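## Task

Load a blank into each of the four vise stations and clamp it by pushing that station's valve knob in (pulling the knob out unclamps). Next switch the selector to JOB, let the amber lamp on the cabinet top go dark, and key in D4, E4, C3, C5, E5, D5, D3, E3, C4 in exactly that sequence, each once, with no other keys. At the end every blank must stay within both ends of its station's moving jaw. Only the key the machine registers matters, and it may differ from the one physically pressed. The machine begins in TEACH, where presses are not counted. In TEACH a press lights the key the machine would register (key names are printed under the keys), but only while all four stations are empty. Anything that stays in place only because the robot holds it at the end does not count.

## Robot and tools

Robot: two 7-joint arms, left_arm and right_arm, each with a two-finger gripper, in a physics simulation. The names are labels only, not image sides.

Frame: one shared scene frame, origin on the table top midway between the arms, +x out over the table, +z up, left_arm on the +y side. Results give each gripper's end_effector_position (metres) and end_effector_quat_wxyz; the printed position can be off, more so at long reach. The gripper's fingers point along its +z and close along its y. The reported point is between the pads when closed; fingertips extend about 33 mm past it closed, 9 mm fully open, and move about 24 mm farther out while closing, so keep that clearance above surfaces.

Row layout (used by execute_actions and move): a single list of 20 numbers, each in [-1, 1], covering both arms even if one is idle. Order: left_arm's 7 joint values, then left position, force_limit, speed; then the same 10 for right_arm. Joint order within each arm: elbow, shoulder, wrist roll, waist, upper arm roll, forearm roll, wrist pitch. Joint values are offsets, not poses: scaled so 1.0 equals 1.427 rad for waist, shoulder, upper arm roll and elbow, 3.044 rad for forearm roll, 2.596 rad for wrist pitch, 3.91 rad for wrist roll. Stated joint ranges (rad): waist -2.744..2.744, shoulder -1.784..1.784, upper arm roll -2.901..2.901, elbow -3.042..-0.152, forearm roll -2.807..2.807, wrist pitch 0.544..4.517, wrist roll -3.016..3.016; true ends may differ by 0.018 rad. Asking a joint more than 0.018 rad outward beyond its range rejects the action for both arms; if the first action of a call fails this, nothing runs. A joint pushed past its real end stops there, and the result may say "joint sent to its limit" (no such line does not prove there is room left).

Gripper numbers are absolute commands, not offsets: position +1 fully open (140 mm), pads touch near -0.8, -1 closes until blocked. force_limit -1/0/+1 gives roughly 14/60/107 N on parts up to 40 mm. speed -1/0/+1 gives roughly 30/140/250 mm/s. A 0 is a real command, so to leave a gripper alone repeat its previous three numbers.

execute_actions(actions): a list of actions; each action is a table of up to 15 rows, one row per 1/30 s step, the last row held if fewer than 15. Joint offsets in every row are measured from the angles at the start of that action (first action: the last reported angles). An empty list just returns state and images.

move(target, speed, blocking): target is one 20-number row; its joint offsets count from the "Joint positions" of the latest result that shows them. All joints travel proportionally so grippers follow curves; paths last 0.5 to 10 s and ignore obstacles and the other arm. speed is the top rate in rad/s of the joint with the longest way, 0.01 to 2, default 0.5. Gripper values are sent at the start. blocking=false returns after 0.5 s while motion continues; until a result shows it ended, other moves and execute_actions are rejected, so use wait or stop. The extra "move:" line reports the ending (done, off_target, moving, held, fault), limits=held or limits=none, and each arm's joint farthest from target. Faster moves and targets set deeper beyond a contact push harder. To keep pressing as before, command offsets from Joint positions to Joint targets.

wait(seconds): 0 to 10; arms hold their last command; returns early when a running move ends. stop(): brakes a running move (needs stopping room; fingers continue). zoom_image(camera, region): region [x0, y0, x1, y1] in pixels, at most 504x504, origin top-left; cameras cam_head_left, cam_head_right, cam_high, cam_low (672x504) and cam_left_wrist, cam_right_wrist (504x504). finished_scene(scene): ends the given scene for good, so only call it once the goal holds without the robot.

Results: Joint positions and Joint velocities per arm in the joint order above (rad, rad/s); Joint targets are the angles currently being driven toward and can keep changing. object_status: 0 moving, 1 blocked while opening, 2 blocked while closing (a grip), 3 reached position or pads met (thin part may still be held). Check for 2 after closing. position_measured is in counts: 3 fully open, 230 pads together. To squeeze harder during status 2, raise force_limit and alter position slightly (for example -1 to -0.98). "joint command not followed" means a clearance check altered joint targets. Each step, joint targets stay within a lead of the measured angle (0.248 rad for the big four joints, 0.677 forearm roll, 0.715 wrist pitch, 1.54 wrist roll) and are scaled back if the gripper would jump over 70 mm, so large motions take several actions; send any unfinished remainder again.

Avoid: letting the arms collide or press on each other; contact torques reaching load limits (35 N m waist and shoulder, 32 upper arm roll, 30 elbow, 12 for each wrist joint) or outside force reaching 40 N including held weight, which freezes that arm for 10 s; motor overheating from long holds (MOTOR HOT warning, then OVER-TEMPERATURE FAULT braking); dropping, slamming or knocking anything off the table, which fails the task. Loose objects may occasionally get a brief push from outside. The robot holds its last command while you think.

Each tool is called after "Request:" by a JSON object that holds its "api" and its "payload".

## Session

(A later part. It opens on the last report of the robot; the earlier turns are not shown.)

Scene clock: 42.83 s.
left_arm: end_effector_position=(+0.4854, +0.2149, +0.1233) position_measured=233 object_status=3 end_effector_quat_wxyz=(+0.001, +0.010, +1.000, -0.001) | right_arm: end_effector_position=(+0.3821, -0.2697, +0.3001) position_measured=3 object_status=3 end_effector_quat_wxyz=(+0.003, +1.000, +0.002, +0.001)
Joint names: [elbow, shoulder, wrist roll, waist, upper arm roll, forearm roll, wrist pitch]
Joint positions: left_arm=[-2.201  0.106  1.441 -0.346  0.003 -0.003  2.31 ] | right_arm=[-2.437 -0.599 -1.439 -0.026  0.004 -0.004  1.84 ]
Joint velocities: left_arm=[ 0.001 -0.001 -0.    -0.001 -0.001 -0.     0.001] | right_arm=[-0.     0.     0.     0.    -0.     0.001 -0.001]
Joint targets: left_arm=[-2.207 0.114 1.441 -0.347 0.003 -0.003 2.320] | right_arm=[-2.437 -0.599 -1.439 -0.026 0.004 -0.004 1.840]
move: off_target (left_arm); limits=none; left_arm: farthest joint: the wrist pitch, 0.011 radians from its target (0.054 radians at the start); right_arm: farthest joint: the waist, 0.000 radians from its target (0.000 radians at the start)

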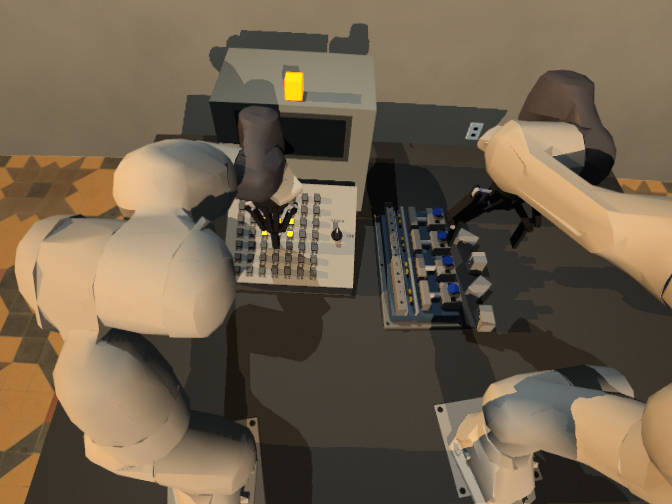

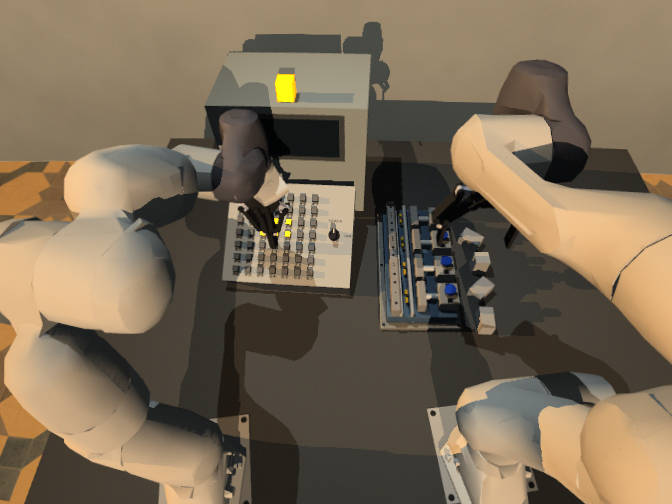

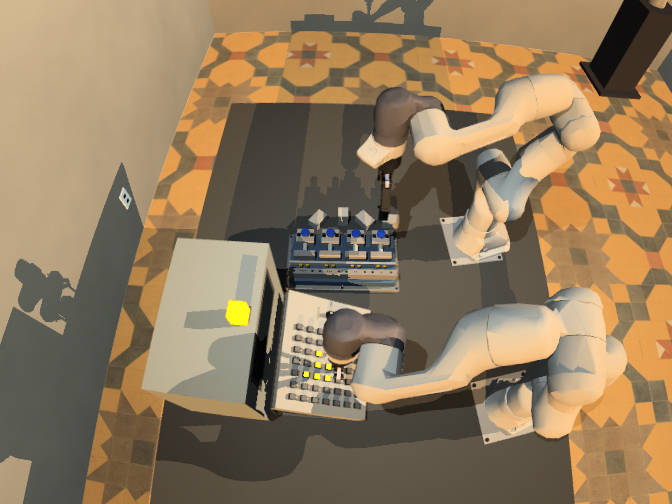

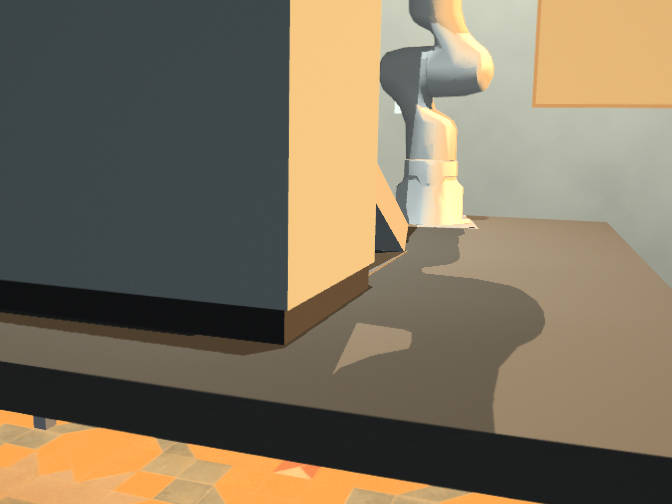

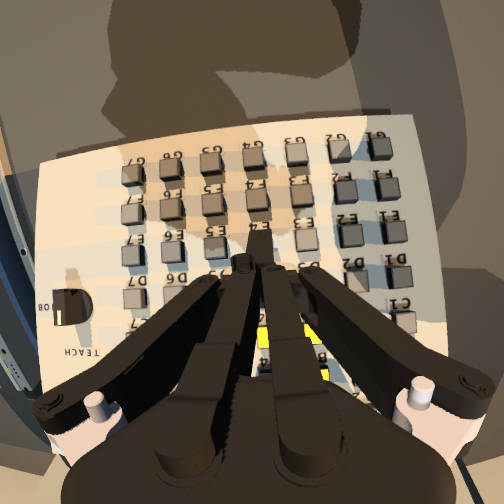

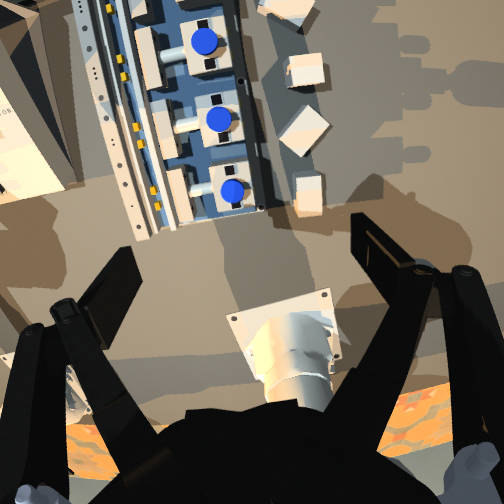

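Request:
{"api": "move", "payload": {"target": [-0.0701,-0.0585,0,-0.0087,0,0,0.0064,-1,0,1, 0,0,0,0,0,0,0,1,0,0], "speed": 0.15}}

Scene clock: 44.03 s.
left_arm: end_effector_position=(+0.4558, +0.2135, +0.1262) position_measured=233 object_status=3 end_effector_quat_wxyz=(-0.000, +0.015, +1.000, -0.001) | right_arm: end_effector_position=(+0.3821, -0.2697, +0.3001) position_measured=3 object_status=3 end_effector_quat_wxyz=(+0.003, +1.000, +0.002, +0.001)
Joint names: [elbow, shoulder, wrist roll, waist, upper arm roll, forearm roll, wrist pitch]
Joint positions: left_arm=[-2.298  0.025  1.441 -0.358  0.003 -0.003  2.323] | right_arm=[-2.437 -0.599 -1.439 -0.026  0.004 -0.004  1.84 ]
Joint velocities: left_arm=[-0.002  0.001 -0.001 -0.     0.002  0.001  0.003] | right_arm=[-0.001  0.    -0.001 -0.    -0.    -0.001  0.   ]
Joint targets: left_arm=[-2.301 0.023 1.441 -0.359 0.003 -0.003 2.326] | right_arm=[-2.437 -0.599 -1.439 -0.026 0.004 -0.004 1.840]
move: done; limits=none; left_arm: farthest joint: the elbow, 0.003 radians from its target (0.100 radians at the start); right_arm: farthest joint: the waist, 0.000 radians from its target (0.000 radians at the start)

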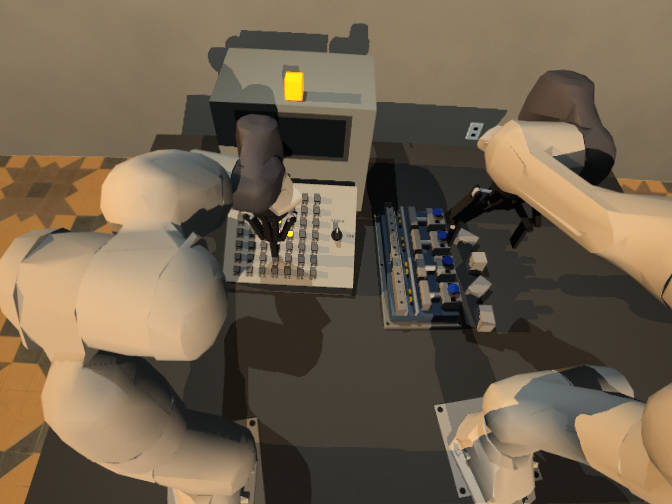

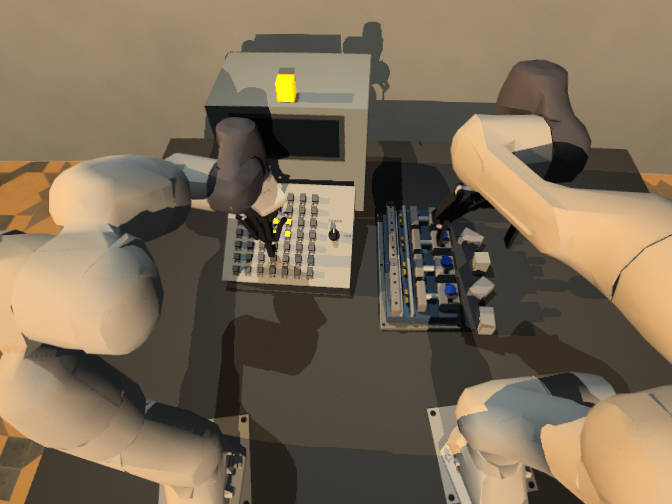

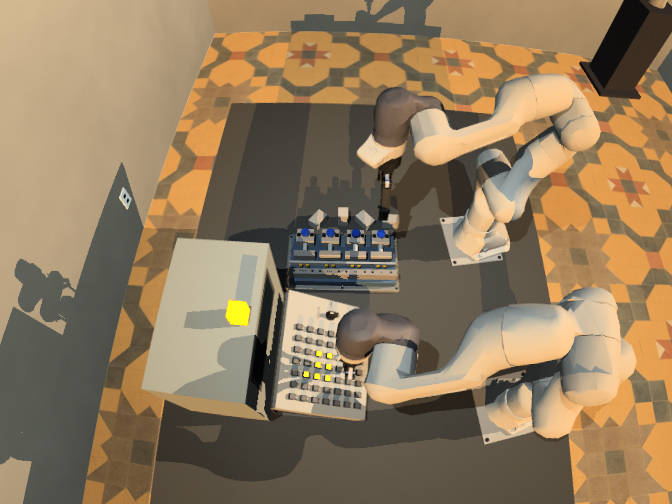

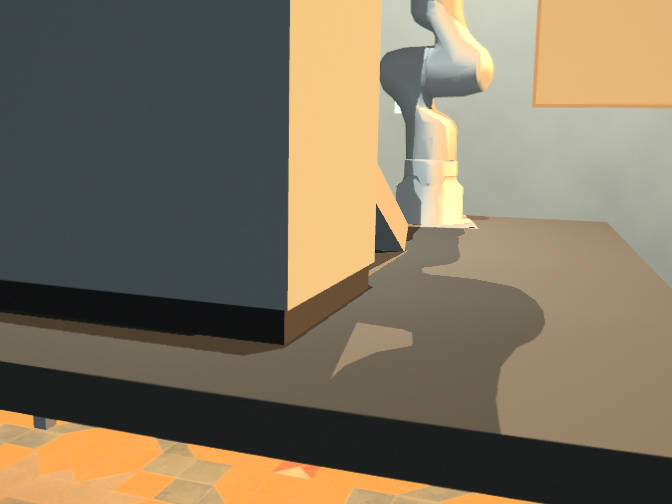

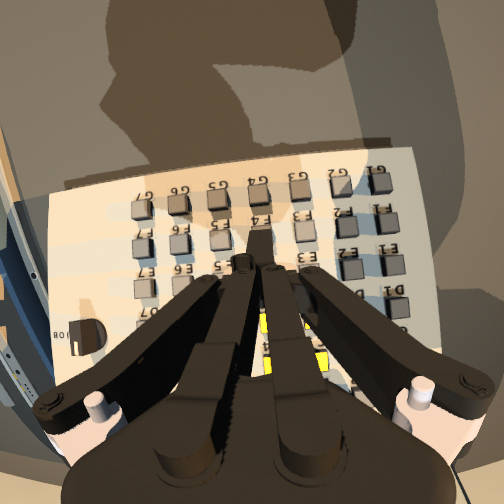

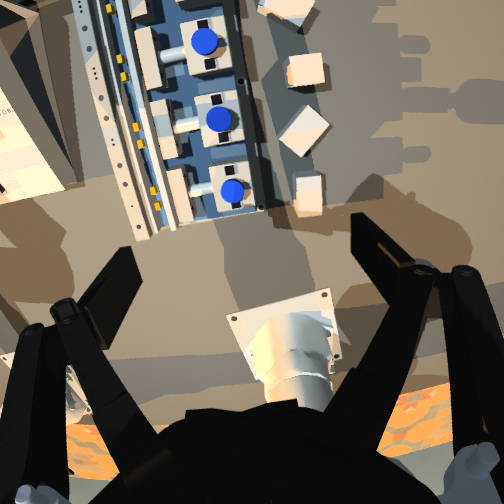

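Request:
{"api": "move", "payload": {"target": [-0.0148,0.0228,0,0.0028,0,0,0.0203,-1,0,1, 0,0,0,0,0,0,0,1,0,0], "speed": 0.06}}

Scene clock: 45.43 s.
left_arm: end_effector_position=(+0.4557, +0.2148, +0.1084) position_measured=233 object_status=3 end_effector_quat_wxyz=(+0.001, +0.014, +1.000, -0.001) | right_arm: end_effector_position=(+0.3821, -0.2697, +0.3001) position_measured=3 object_status=3 end_effector_quat_wxyz=(+0.003, +1.000, +0.002, +0.001)
Joint names: [elbow, shoulder, wrist roll, waist, upper arm roll, forearm roll, wrist pitch]
Joint positions: left_arm=[-2.316  0.053  1.441 -0.355  0.003 -0.003  2.371] | right_arm=[-2.437 -0.599 -1.439 -0.026  0.004 -0.004  1.84 ]
Joint velocities: left_arm=[ 0.    -0.001  0.     0.001  0.     0.001  0.002] | right_arm=[ 0.001  0.     0.     0.001  0.     0.001 -0.   ]
Joint targets: left_arm=[-2.319 0.057 1.441 -0.354 0.003 -0.003 2.376] | right_arm=[-2.437 -0.599 -1.439 -0.026 0.004 -0.004 1.840]
move: done; limits=none; left_arm: farthest joint: the wrist pitch, 0.005 radians from its target (0.052 radians at the start); right_arm: farthest joint: the waist, 0.000 radians from its target (0.000 radians at the start)

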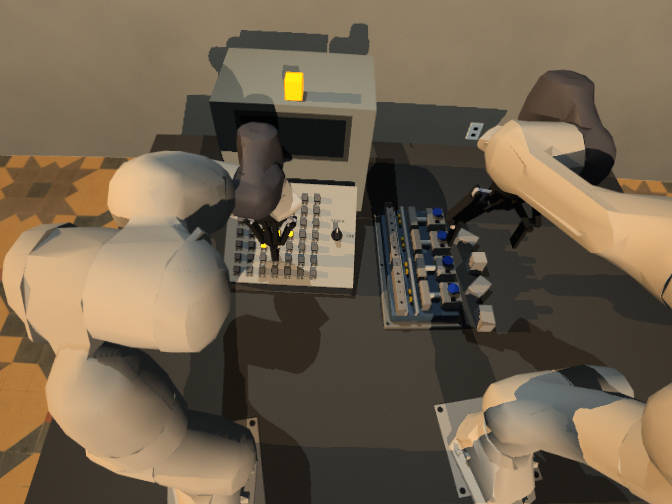

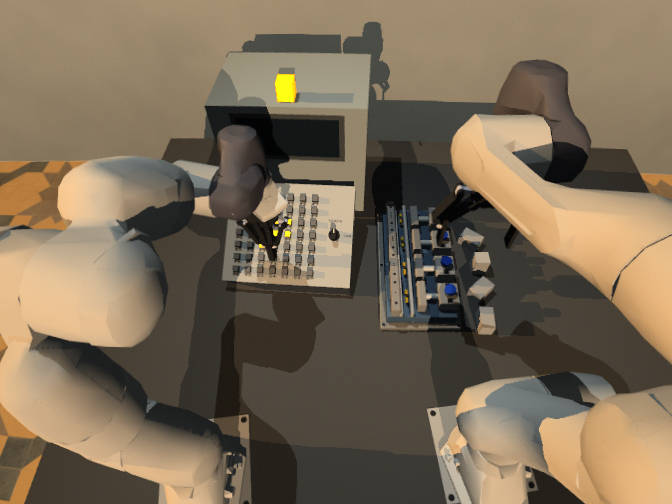

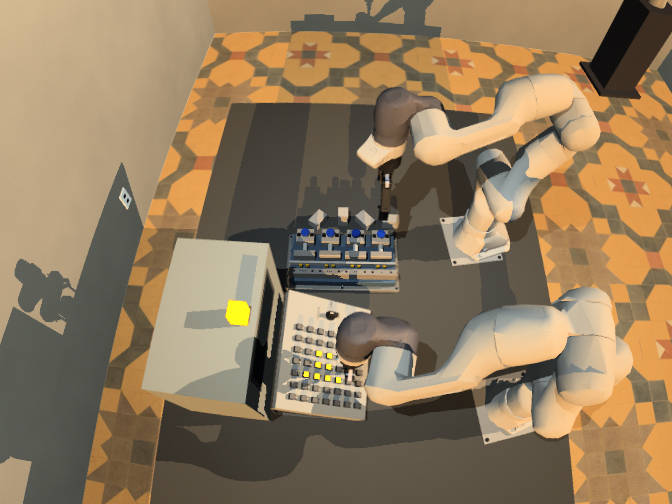

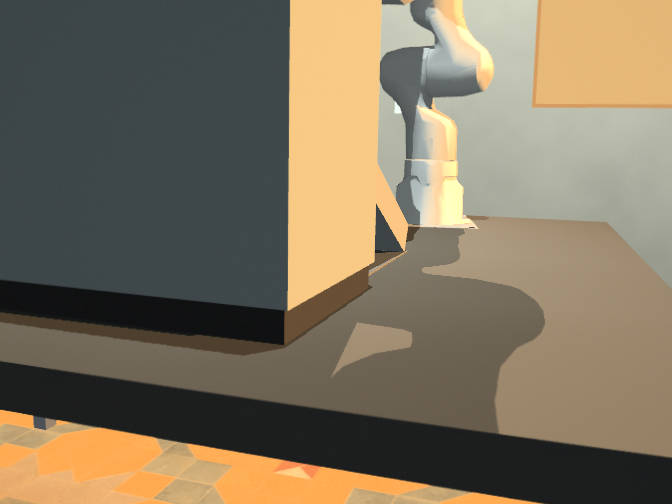

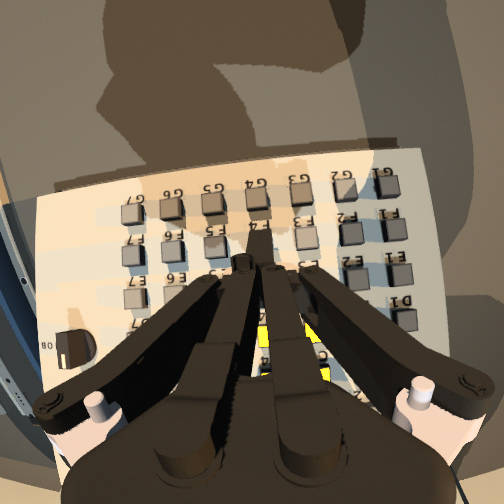

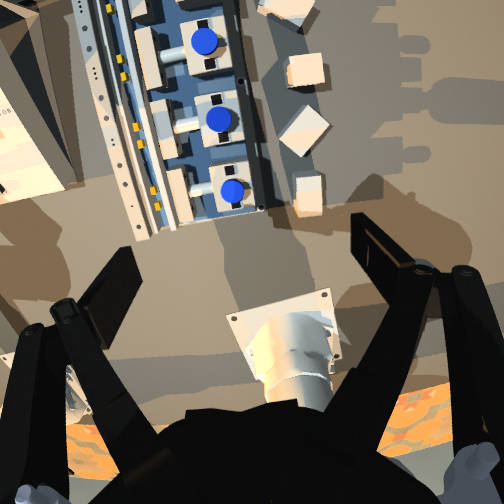

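Request:
{"api": "move", "payload": {"target": [0.0320,-0.0053,0,-0.0453,0,0,-0.0209,-1,0,1, 0,0,0,0,0,0,0,1,0,0], "speed": 0.15}}

Scene clock: 46.70 s.
left_arm: end_effector_position=(+0.4570, +0.1808, +0.1254) position_measured=233 object_status=3 end_effector_quat_wxyz=(-0.000, +0.046, +0.999, -0.001) | right_arm: end_effector_position=(+0.3821, -0.2697, +0.3001) position_measured=3 object_status=3 end_effector_quat_wxyz=(+0.003, +1.000, +0.002, +0.001)
Joint names: [elbow, shoulder, wrist roll, waist, upper arm roll, forearm roll, wrist pitch]
Joint positions: left_arm=[-2.273  0.047  1.441 -0.419  0.003 -0.003  2.32 ] | right_arm=[-2.437 -0.599 -1.439 -0.026  0.004 -0.004  1.84 ]
Joint velocities: left_arm=[-0.001  0.001  0.    -0.    -0.     0.    -0.005] | right_arm=[ 0.    -0.     0.001 -0.     0.001 -0.    -0.   ]
Joint targets: left_arm=[-2.270 0.046 1.441 -0.420 0.003 -0.003 2.316] | right_arm=[-2.437 -0.599 -1.439 -0.026 0.004 -0.004 1.840]
move: done; limits=none; left_arm: farthest joint: the wrist pitch, 0.003 radians from its target (0.054 radians at the start); right_arm: farthest joint: the waist, 0.000 radians from its target (0.000 radians at the start)

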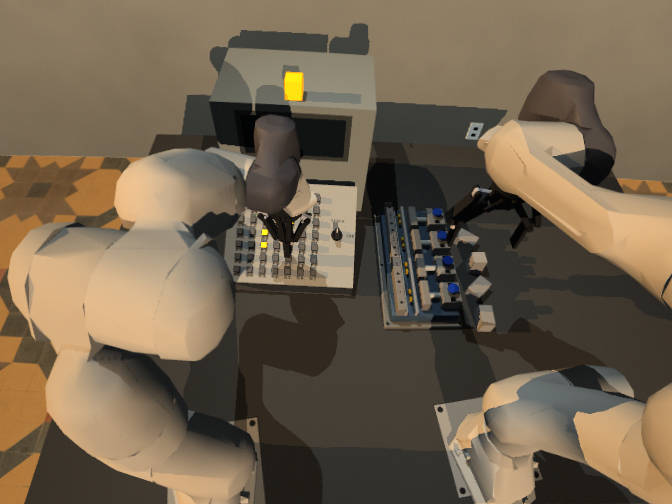

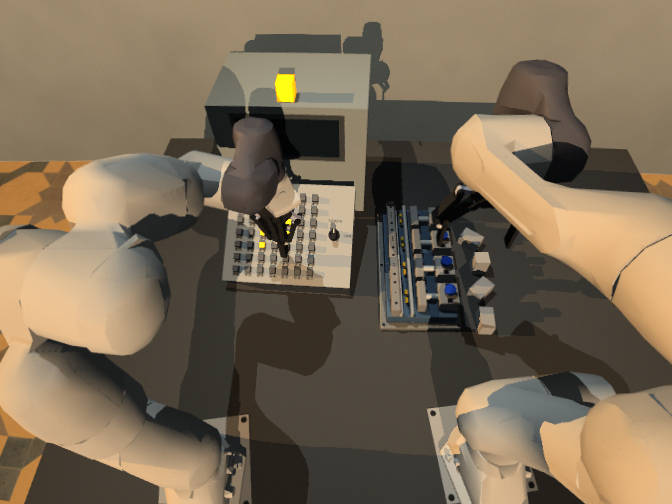

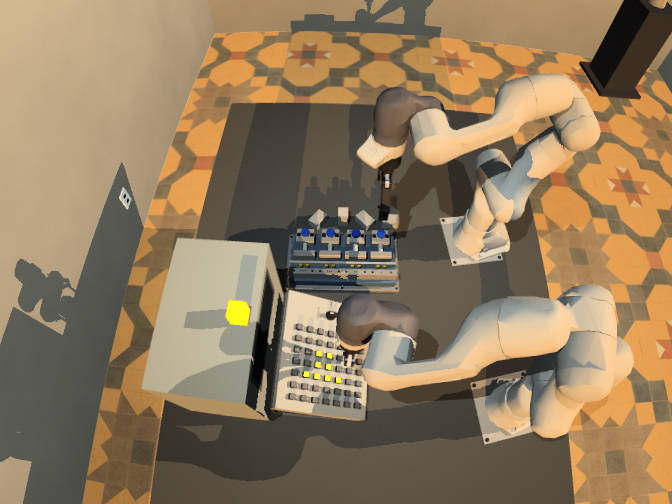

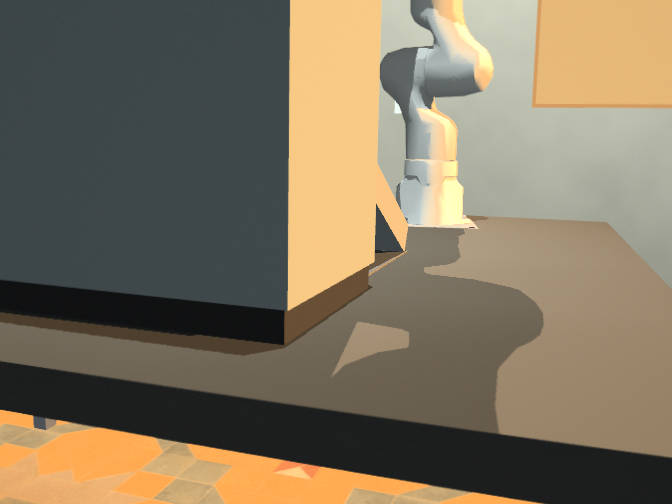

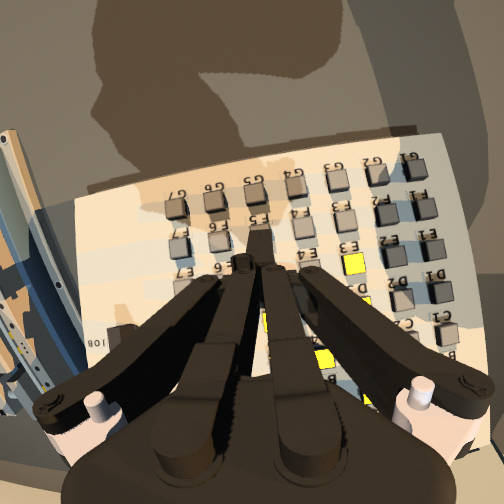

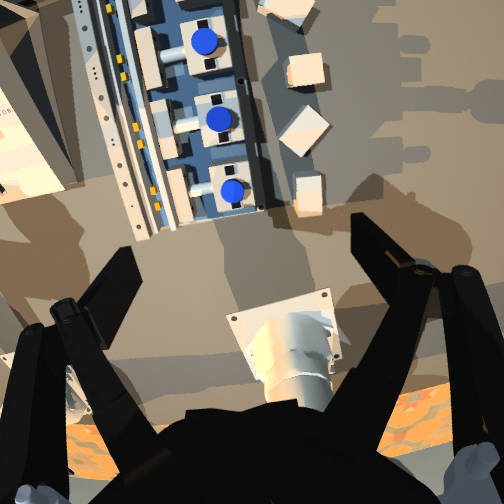

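Request:
{"api": "move", "payload": {"target": [-0.0158,0.0204,0,0,0,0,0.0195,-1,0,1, 0,0,0,0,0,0,0,1,0,0], "speed": 0.06}}

Scene clock: 48.00 s.
left_arm: end_effector_position=(+0.4563, +0.1813, +0.1085) position_measured=233 object_status=3 end_effector_quat_wxyz=(+0.001, +0.046, +0.999, -0.001) | right_arm: end_effector_position=(+0.3821, -0.2697, +0.3001) position_measured=3 object_status=3 end_effector_quat_wxyz=(+0.003, +1.000, +0.002, +0.001)
Joint names: [elbow, shoulder, wrist roll, waist, upper arm roll, forearm roll, wrist pitch]
Joint positions: left_arm=[-2.291  0.072  1.441 -0.419  0.003 -0.003  2.365] | right_arm=[-2.437 -0.599 -1.439 -0.026  0.004 -0.004  1.84 ]
Joint velocities: left_arm=[-0.001 -0.    -0.001  0.001  0.    -0.     0.002] | right_arm=[-0.001  0.001 -0.001 -0.    -0.    -0.     0.001]
Joint targets: left_arm=[-2.295 0.076 1.441 -0.419 0.003 -0.003 2.370] | right_arm=[-2.437 -0.599 -1.439 -0.026 0.004 -0.004 1.840]
move: done; limits=none; left_arm: farthest joint: the wrist pitch, 0.006 radians from its target (0.051 radians at the start); right_arm: farthest joint: the waist, 0.000 radians from its target (0.000 radians at the start)

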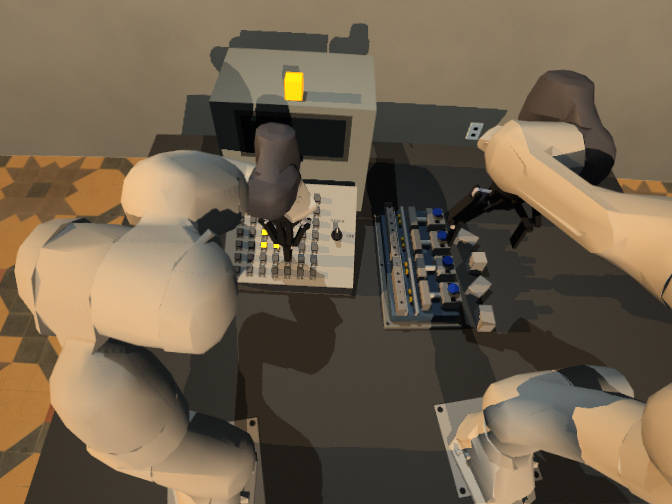

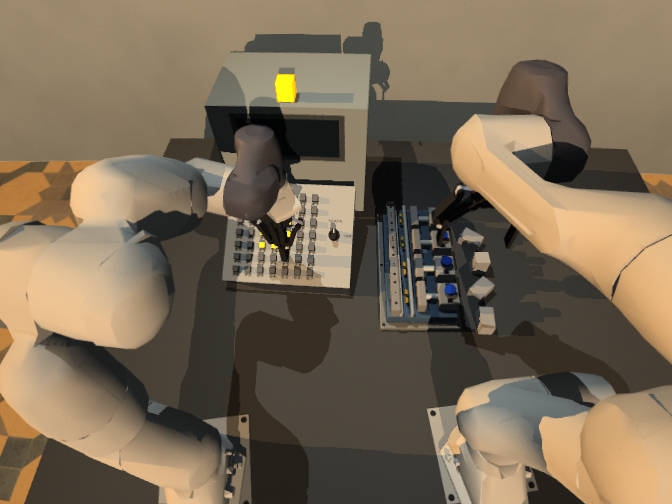

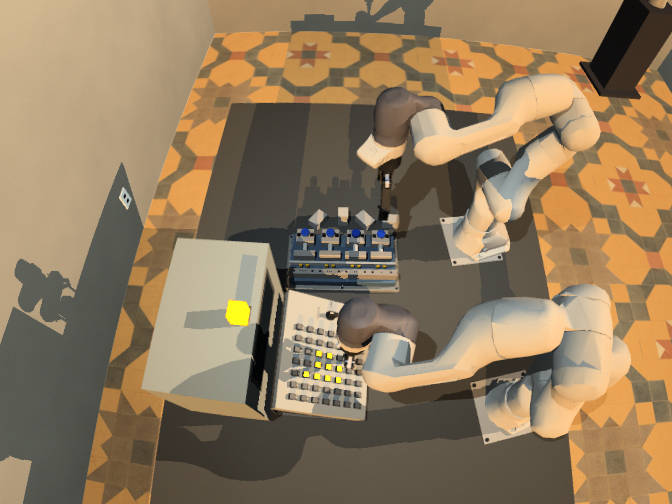

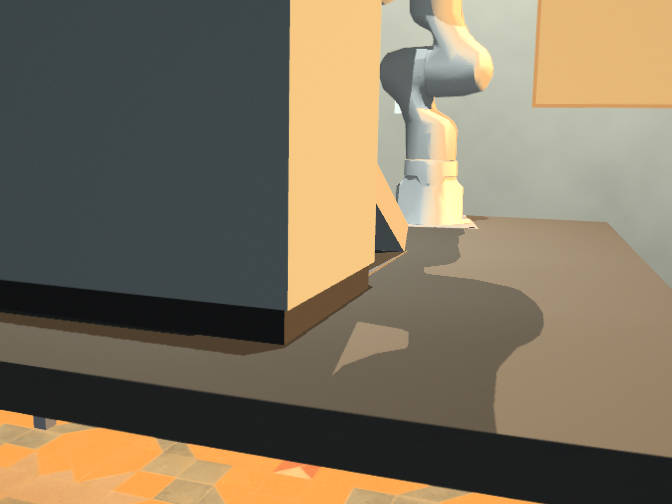

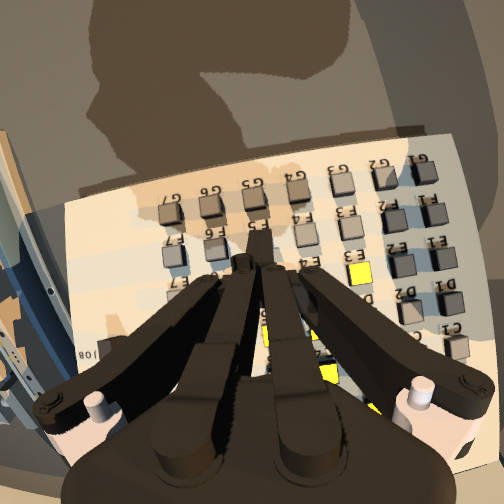

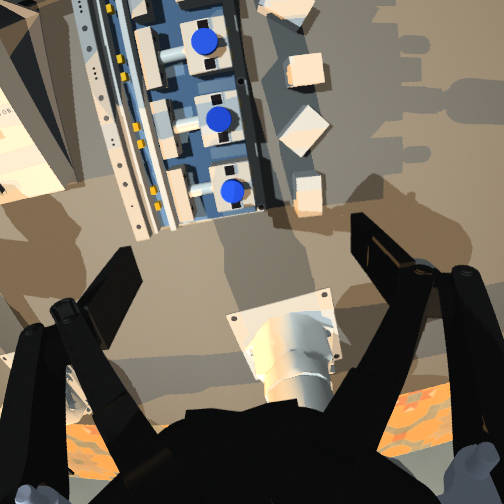

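Request:
{"api": "move", "payload": {"target": [0.0367,0,0,-0.0438,0,0,-0.0215,-1,0,1, 0,0,0,0,0,0,0,1,0,0], "speed": 0.15}}

Scene clock: 49.20 s.
left_arm: end_effector_position=(+0.4571, +0.1475, +0.1248) position_measured=233 object_status=3 end_effector_quat_wxyz=(-0.001, +0.076, +0.997, -0.001) | right_arm: end_effector_position=(+0.3821, -0.2697, +0.3001) position_measured=3 object_status=3 end_effector_quat_wxyz=(+0.003, +1.000, +0.002, +0.001)
Joint names: [elbow, shoulder, wrist roll, waist, upper arm roll, forearm roll, wrist pitch]
Joint positions: left_arm=[-2.242  0.071  1.441 -0.48   0.003 -0.003  2.312] | right_arm=[-2.437 -0.599 -1.439 -0.026  0.004 -0.004  1.84 ]
Joint velocities: left_arm=[ 0.001 -0.    -0.001  0.     0.001  0.001 -0.003] | right_arm=[-0.001  0.     0.001 -0.001  0.001 -0.001  0.001]
Joint targets: left_arm=[-2.239 0.072 1.441 -0.481 0.003 -0.003 2.309] | right_arm=[-2.437 -0.599 -1.439 -0.026 0.004 -0.004 1.840]
move: done; limits=none; left_arm: farthest joint: the elbow, 0.003 radians from its target (0.053 radians at the start); right_arm: farthest joint: the waist, 0.000 radians from its target (0.000 radians at the start)

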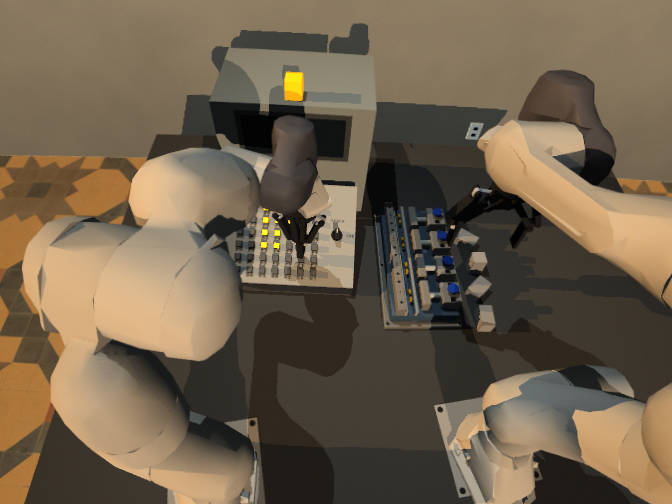

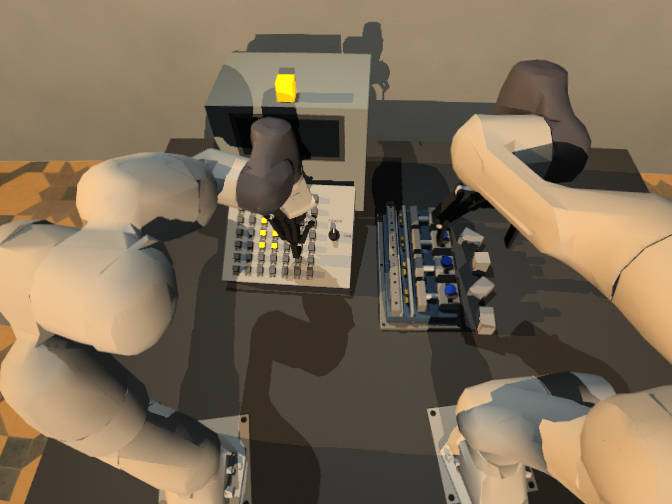

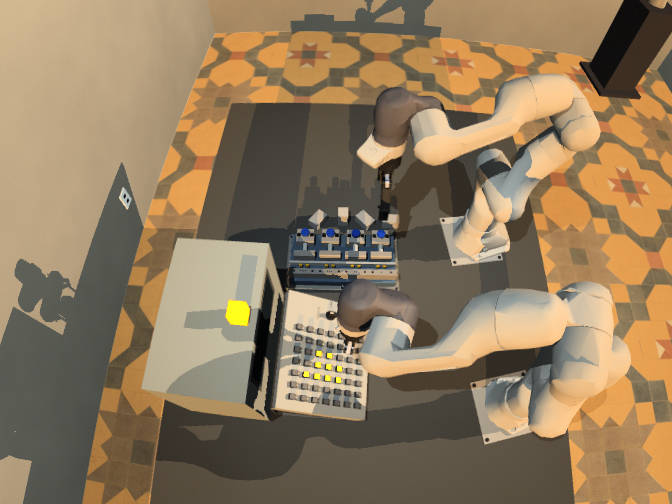

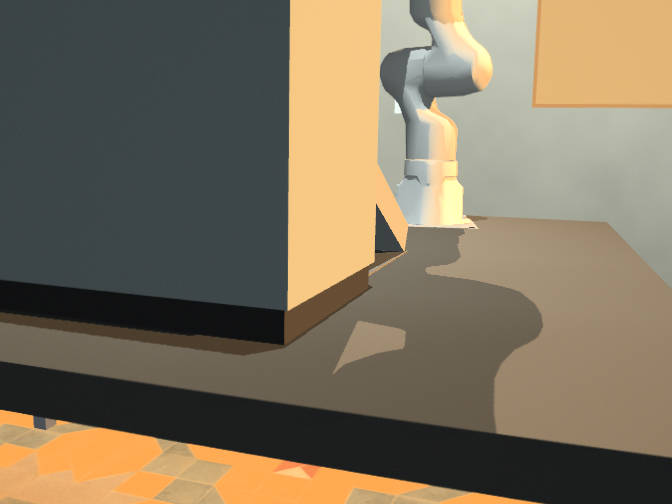

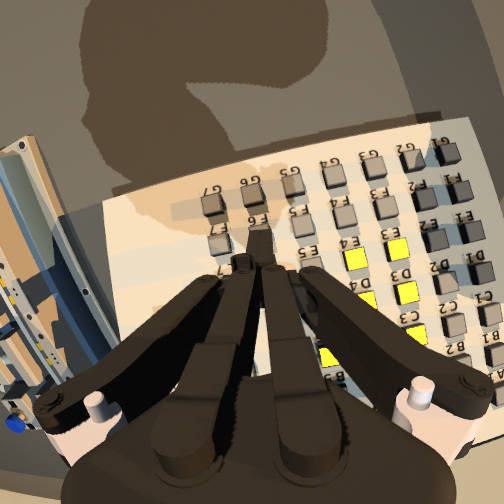

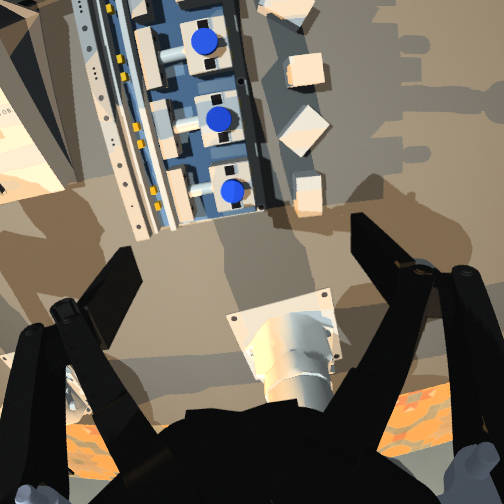

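Request:
{"api": "move", "payload": {"target": [-0.0146,0.0198,0,0,0,0,0.0186,-1,0,1, 0,0,0,0,0,0,0,1,0,0], "speed": 0.06}}

Scene clock: 50.50 s.
left_arm: end_effector_position=(+0.4566, +0.1479, +0.1086) position_measured=233 object_status=3 end_effector_quat_wxyz=(-0.000, +0.076, +0.997, -0.001) | right_arm: end_effector_position=(+0.3821, -0.2697, +0.3001) position_measured=3 object_status=3 end_effector_quat_wxyz=(+0.003, +1.000, +0.002, +0.001)
Joint names: [elbow, shoulder, wrist roll, waist, upper arm roll, forearm roll, wrist pitch]
Joint positions: left_arm=[-2.259  0.095  1.441 -0.48   0.003 -0.003  2.355] | right_arm=[-2.437 -0.599 -1.439 -0.026  0.004 -0.004  1.84 ]
Joint velocities: left_arm=[-0.001  0.    -0.    -0.     0.    -0.001  0.003] | right_arm=[ 0.001  0.001 -0.    -0.001  0.001 -0.001 -0.   ]
Joint targets: left_arm=[-2.263 0.100 1.441 -0.480 0.003 -0.003 2.360] | right_arm=[-2.437 -0.599 -1.439 -0.026 0.004 -0.004 1.840]
move: done; limits=none; left_arm: farthest joint: the wrist pitch, 0.005 radians from its target (0.049 radians at the start); right_arm: farthest joint: the waist, 0.000 radians from its target (0.000 radians at the start)

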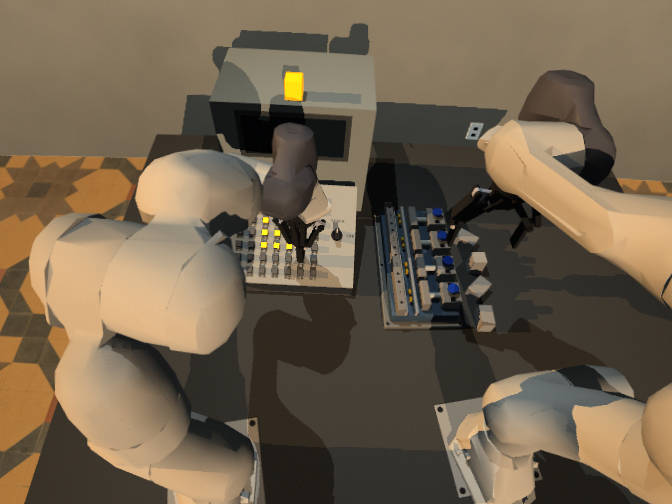

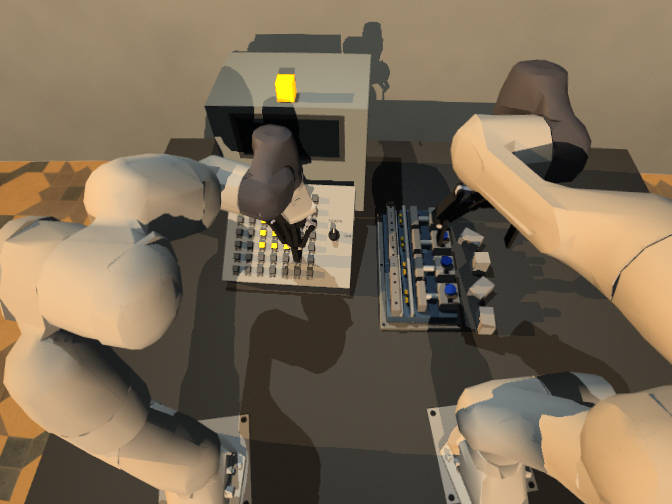

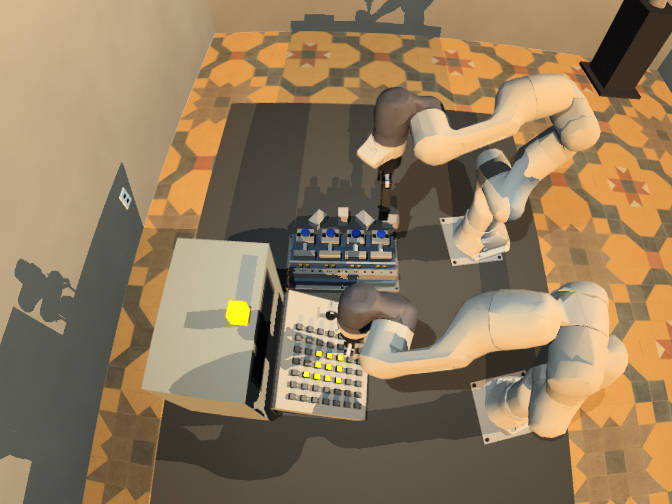

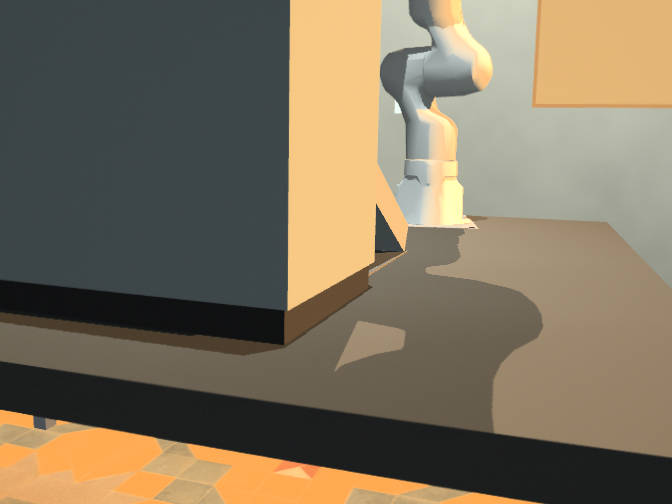

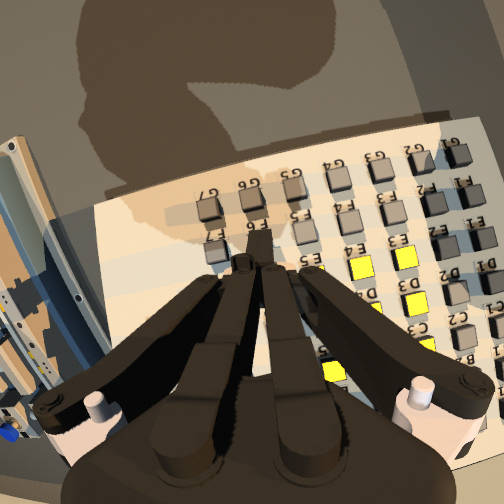

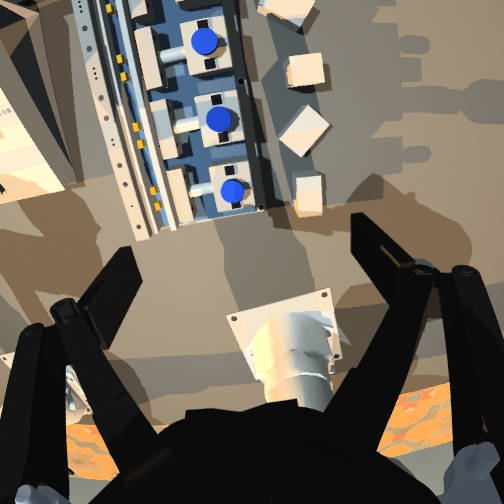

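Request:
{"api": "zoom_image", "payload": {"camera": "cam_right_wrist", "region": [60, 0, 360, 250]}}

Region (60, 0, 360, 250) of cam_right_wrist's 504x504 image, scaled by 1.680, with more detail than that image has.

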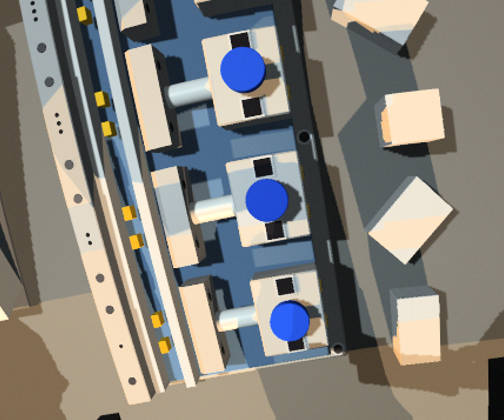

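Request:
{"api": "move", "payload": {"target": [0.2973,0.0864,-0.0683,-0.0795,0,0,-0.1163,-1,0,1, 0.3889,0.3129,0.0162,0.0402,0,0,-0.0425,1,0,0], "speed": 0.5}}

Scene clock: 53.47 s.
left_arm: end_effector_position=(+0.5145, +0.0586, +0.1998) position_measured=233 object_status=3 end_effector_quat_wxyz=(-0.000, +0.002, +1.000, -0.001) | right_arm: end_effector_position=(+0.5191, -0.2218, +0.3603) position_measured=3 object_status=3 end_effector_quat_wxyz=(+0.002, +1.000, +0.001, +0.001)
Joint names: [elbow, shoulder, wrist roll, waist, upper arm roll, forearm roll, wrist pitch]
Joint positions: left_arm=[-1.838  0.217  1.179 -0.592  0.003 -0.003  2.056] | right_arm=[-1.884 -0.155 -1.38   0.03   0.004 -0.004  1.731]
Joint velocities: left_arm=[-0.001  0.    -0.008 -0.    -0.001  0.001 -0.001] | right_arm=[ 0.001  0.     0.002  0.001  0.001  0.001 -0.001]
Joint targets: left_arm=[-1.835 0.219 1.174 -0.593 0.003 -0.003 2.053] | right_arm=[-1.883 -0.153 -1.376 0.031 0.004 -0.004 1.729]
move: done; limits=none; left_arm: farthest joint: the wrist roll, 0.006 radians from its target (0.267 radians at the start); right_arm: farthest joint: the wrist roll, 0.005 radians from its target (0.064 radians at the start)

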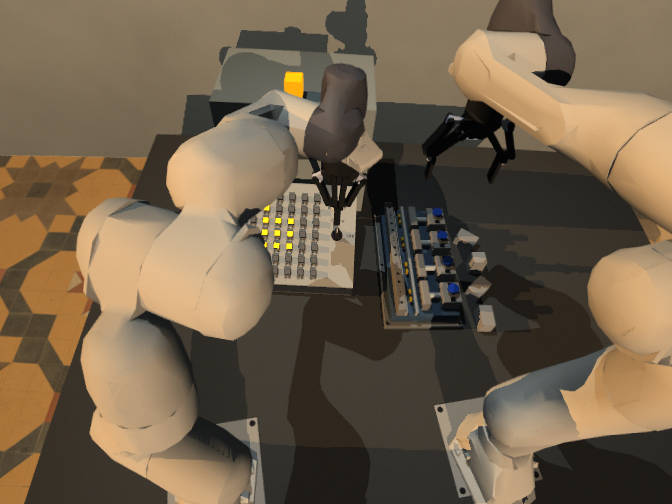

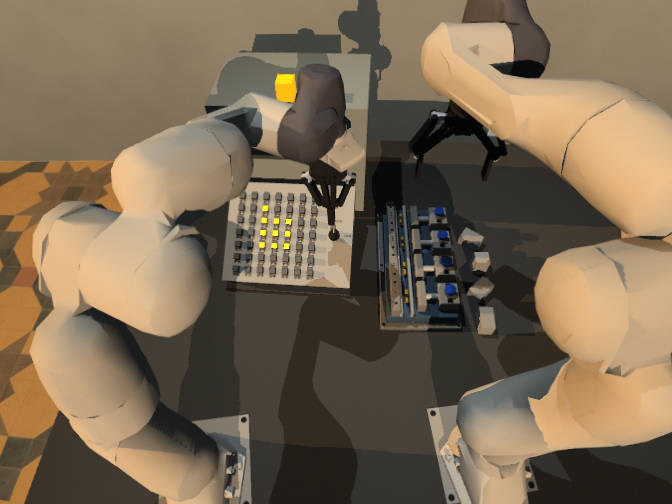

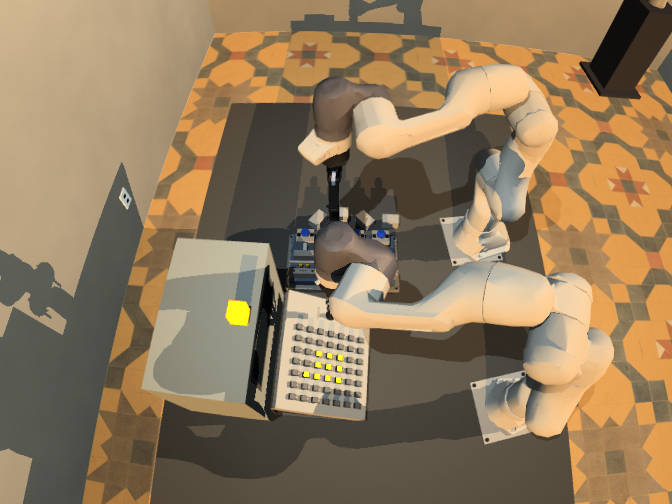

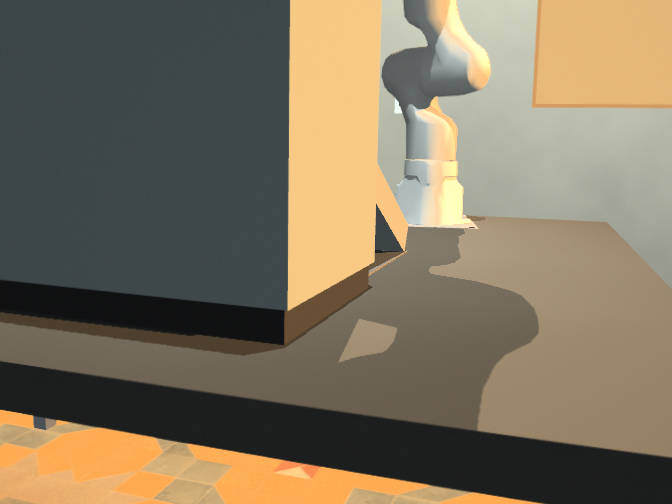

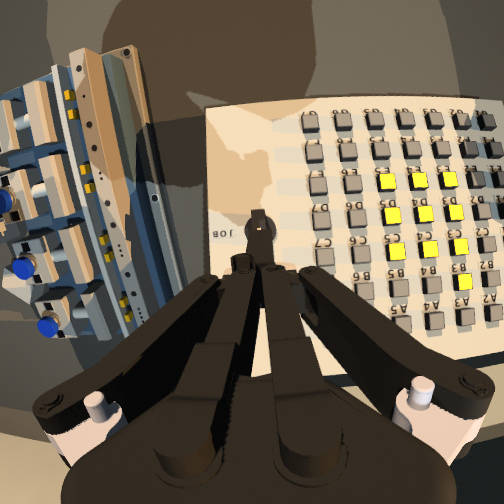

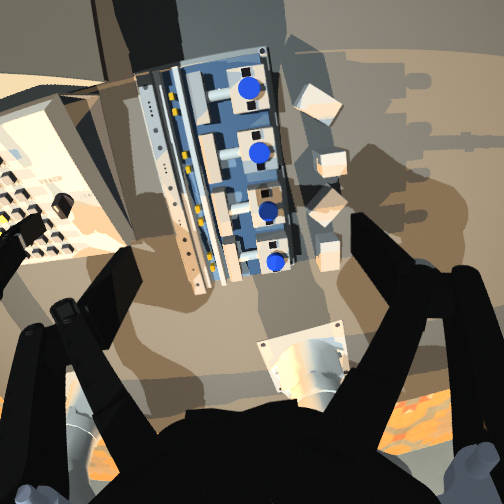

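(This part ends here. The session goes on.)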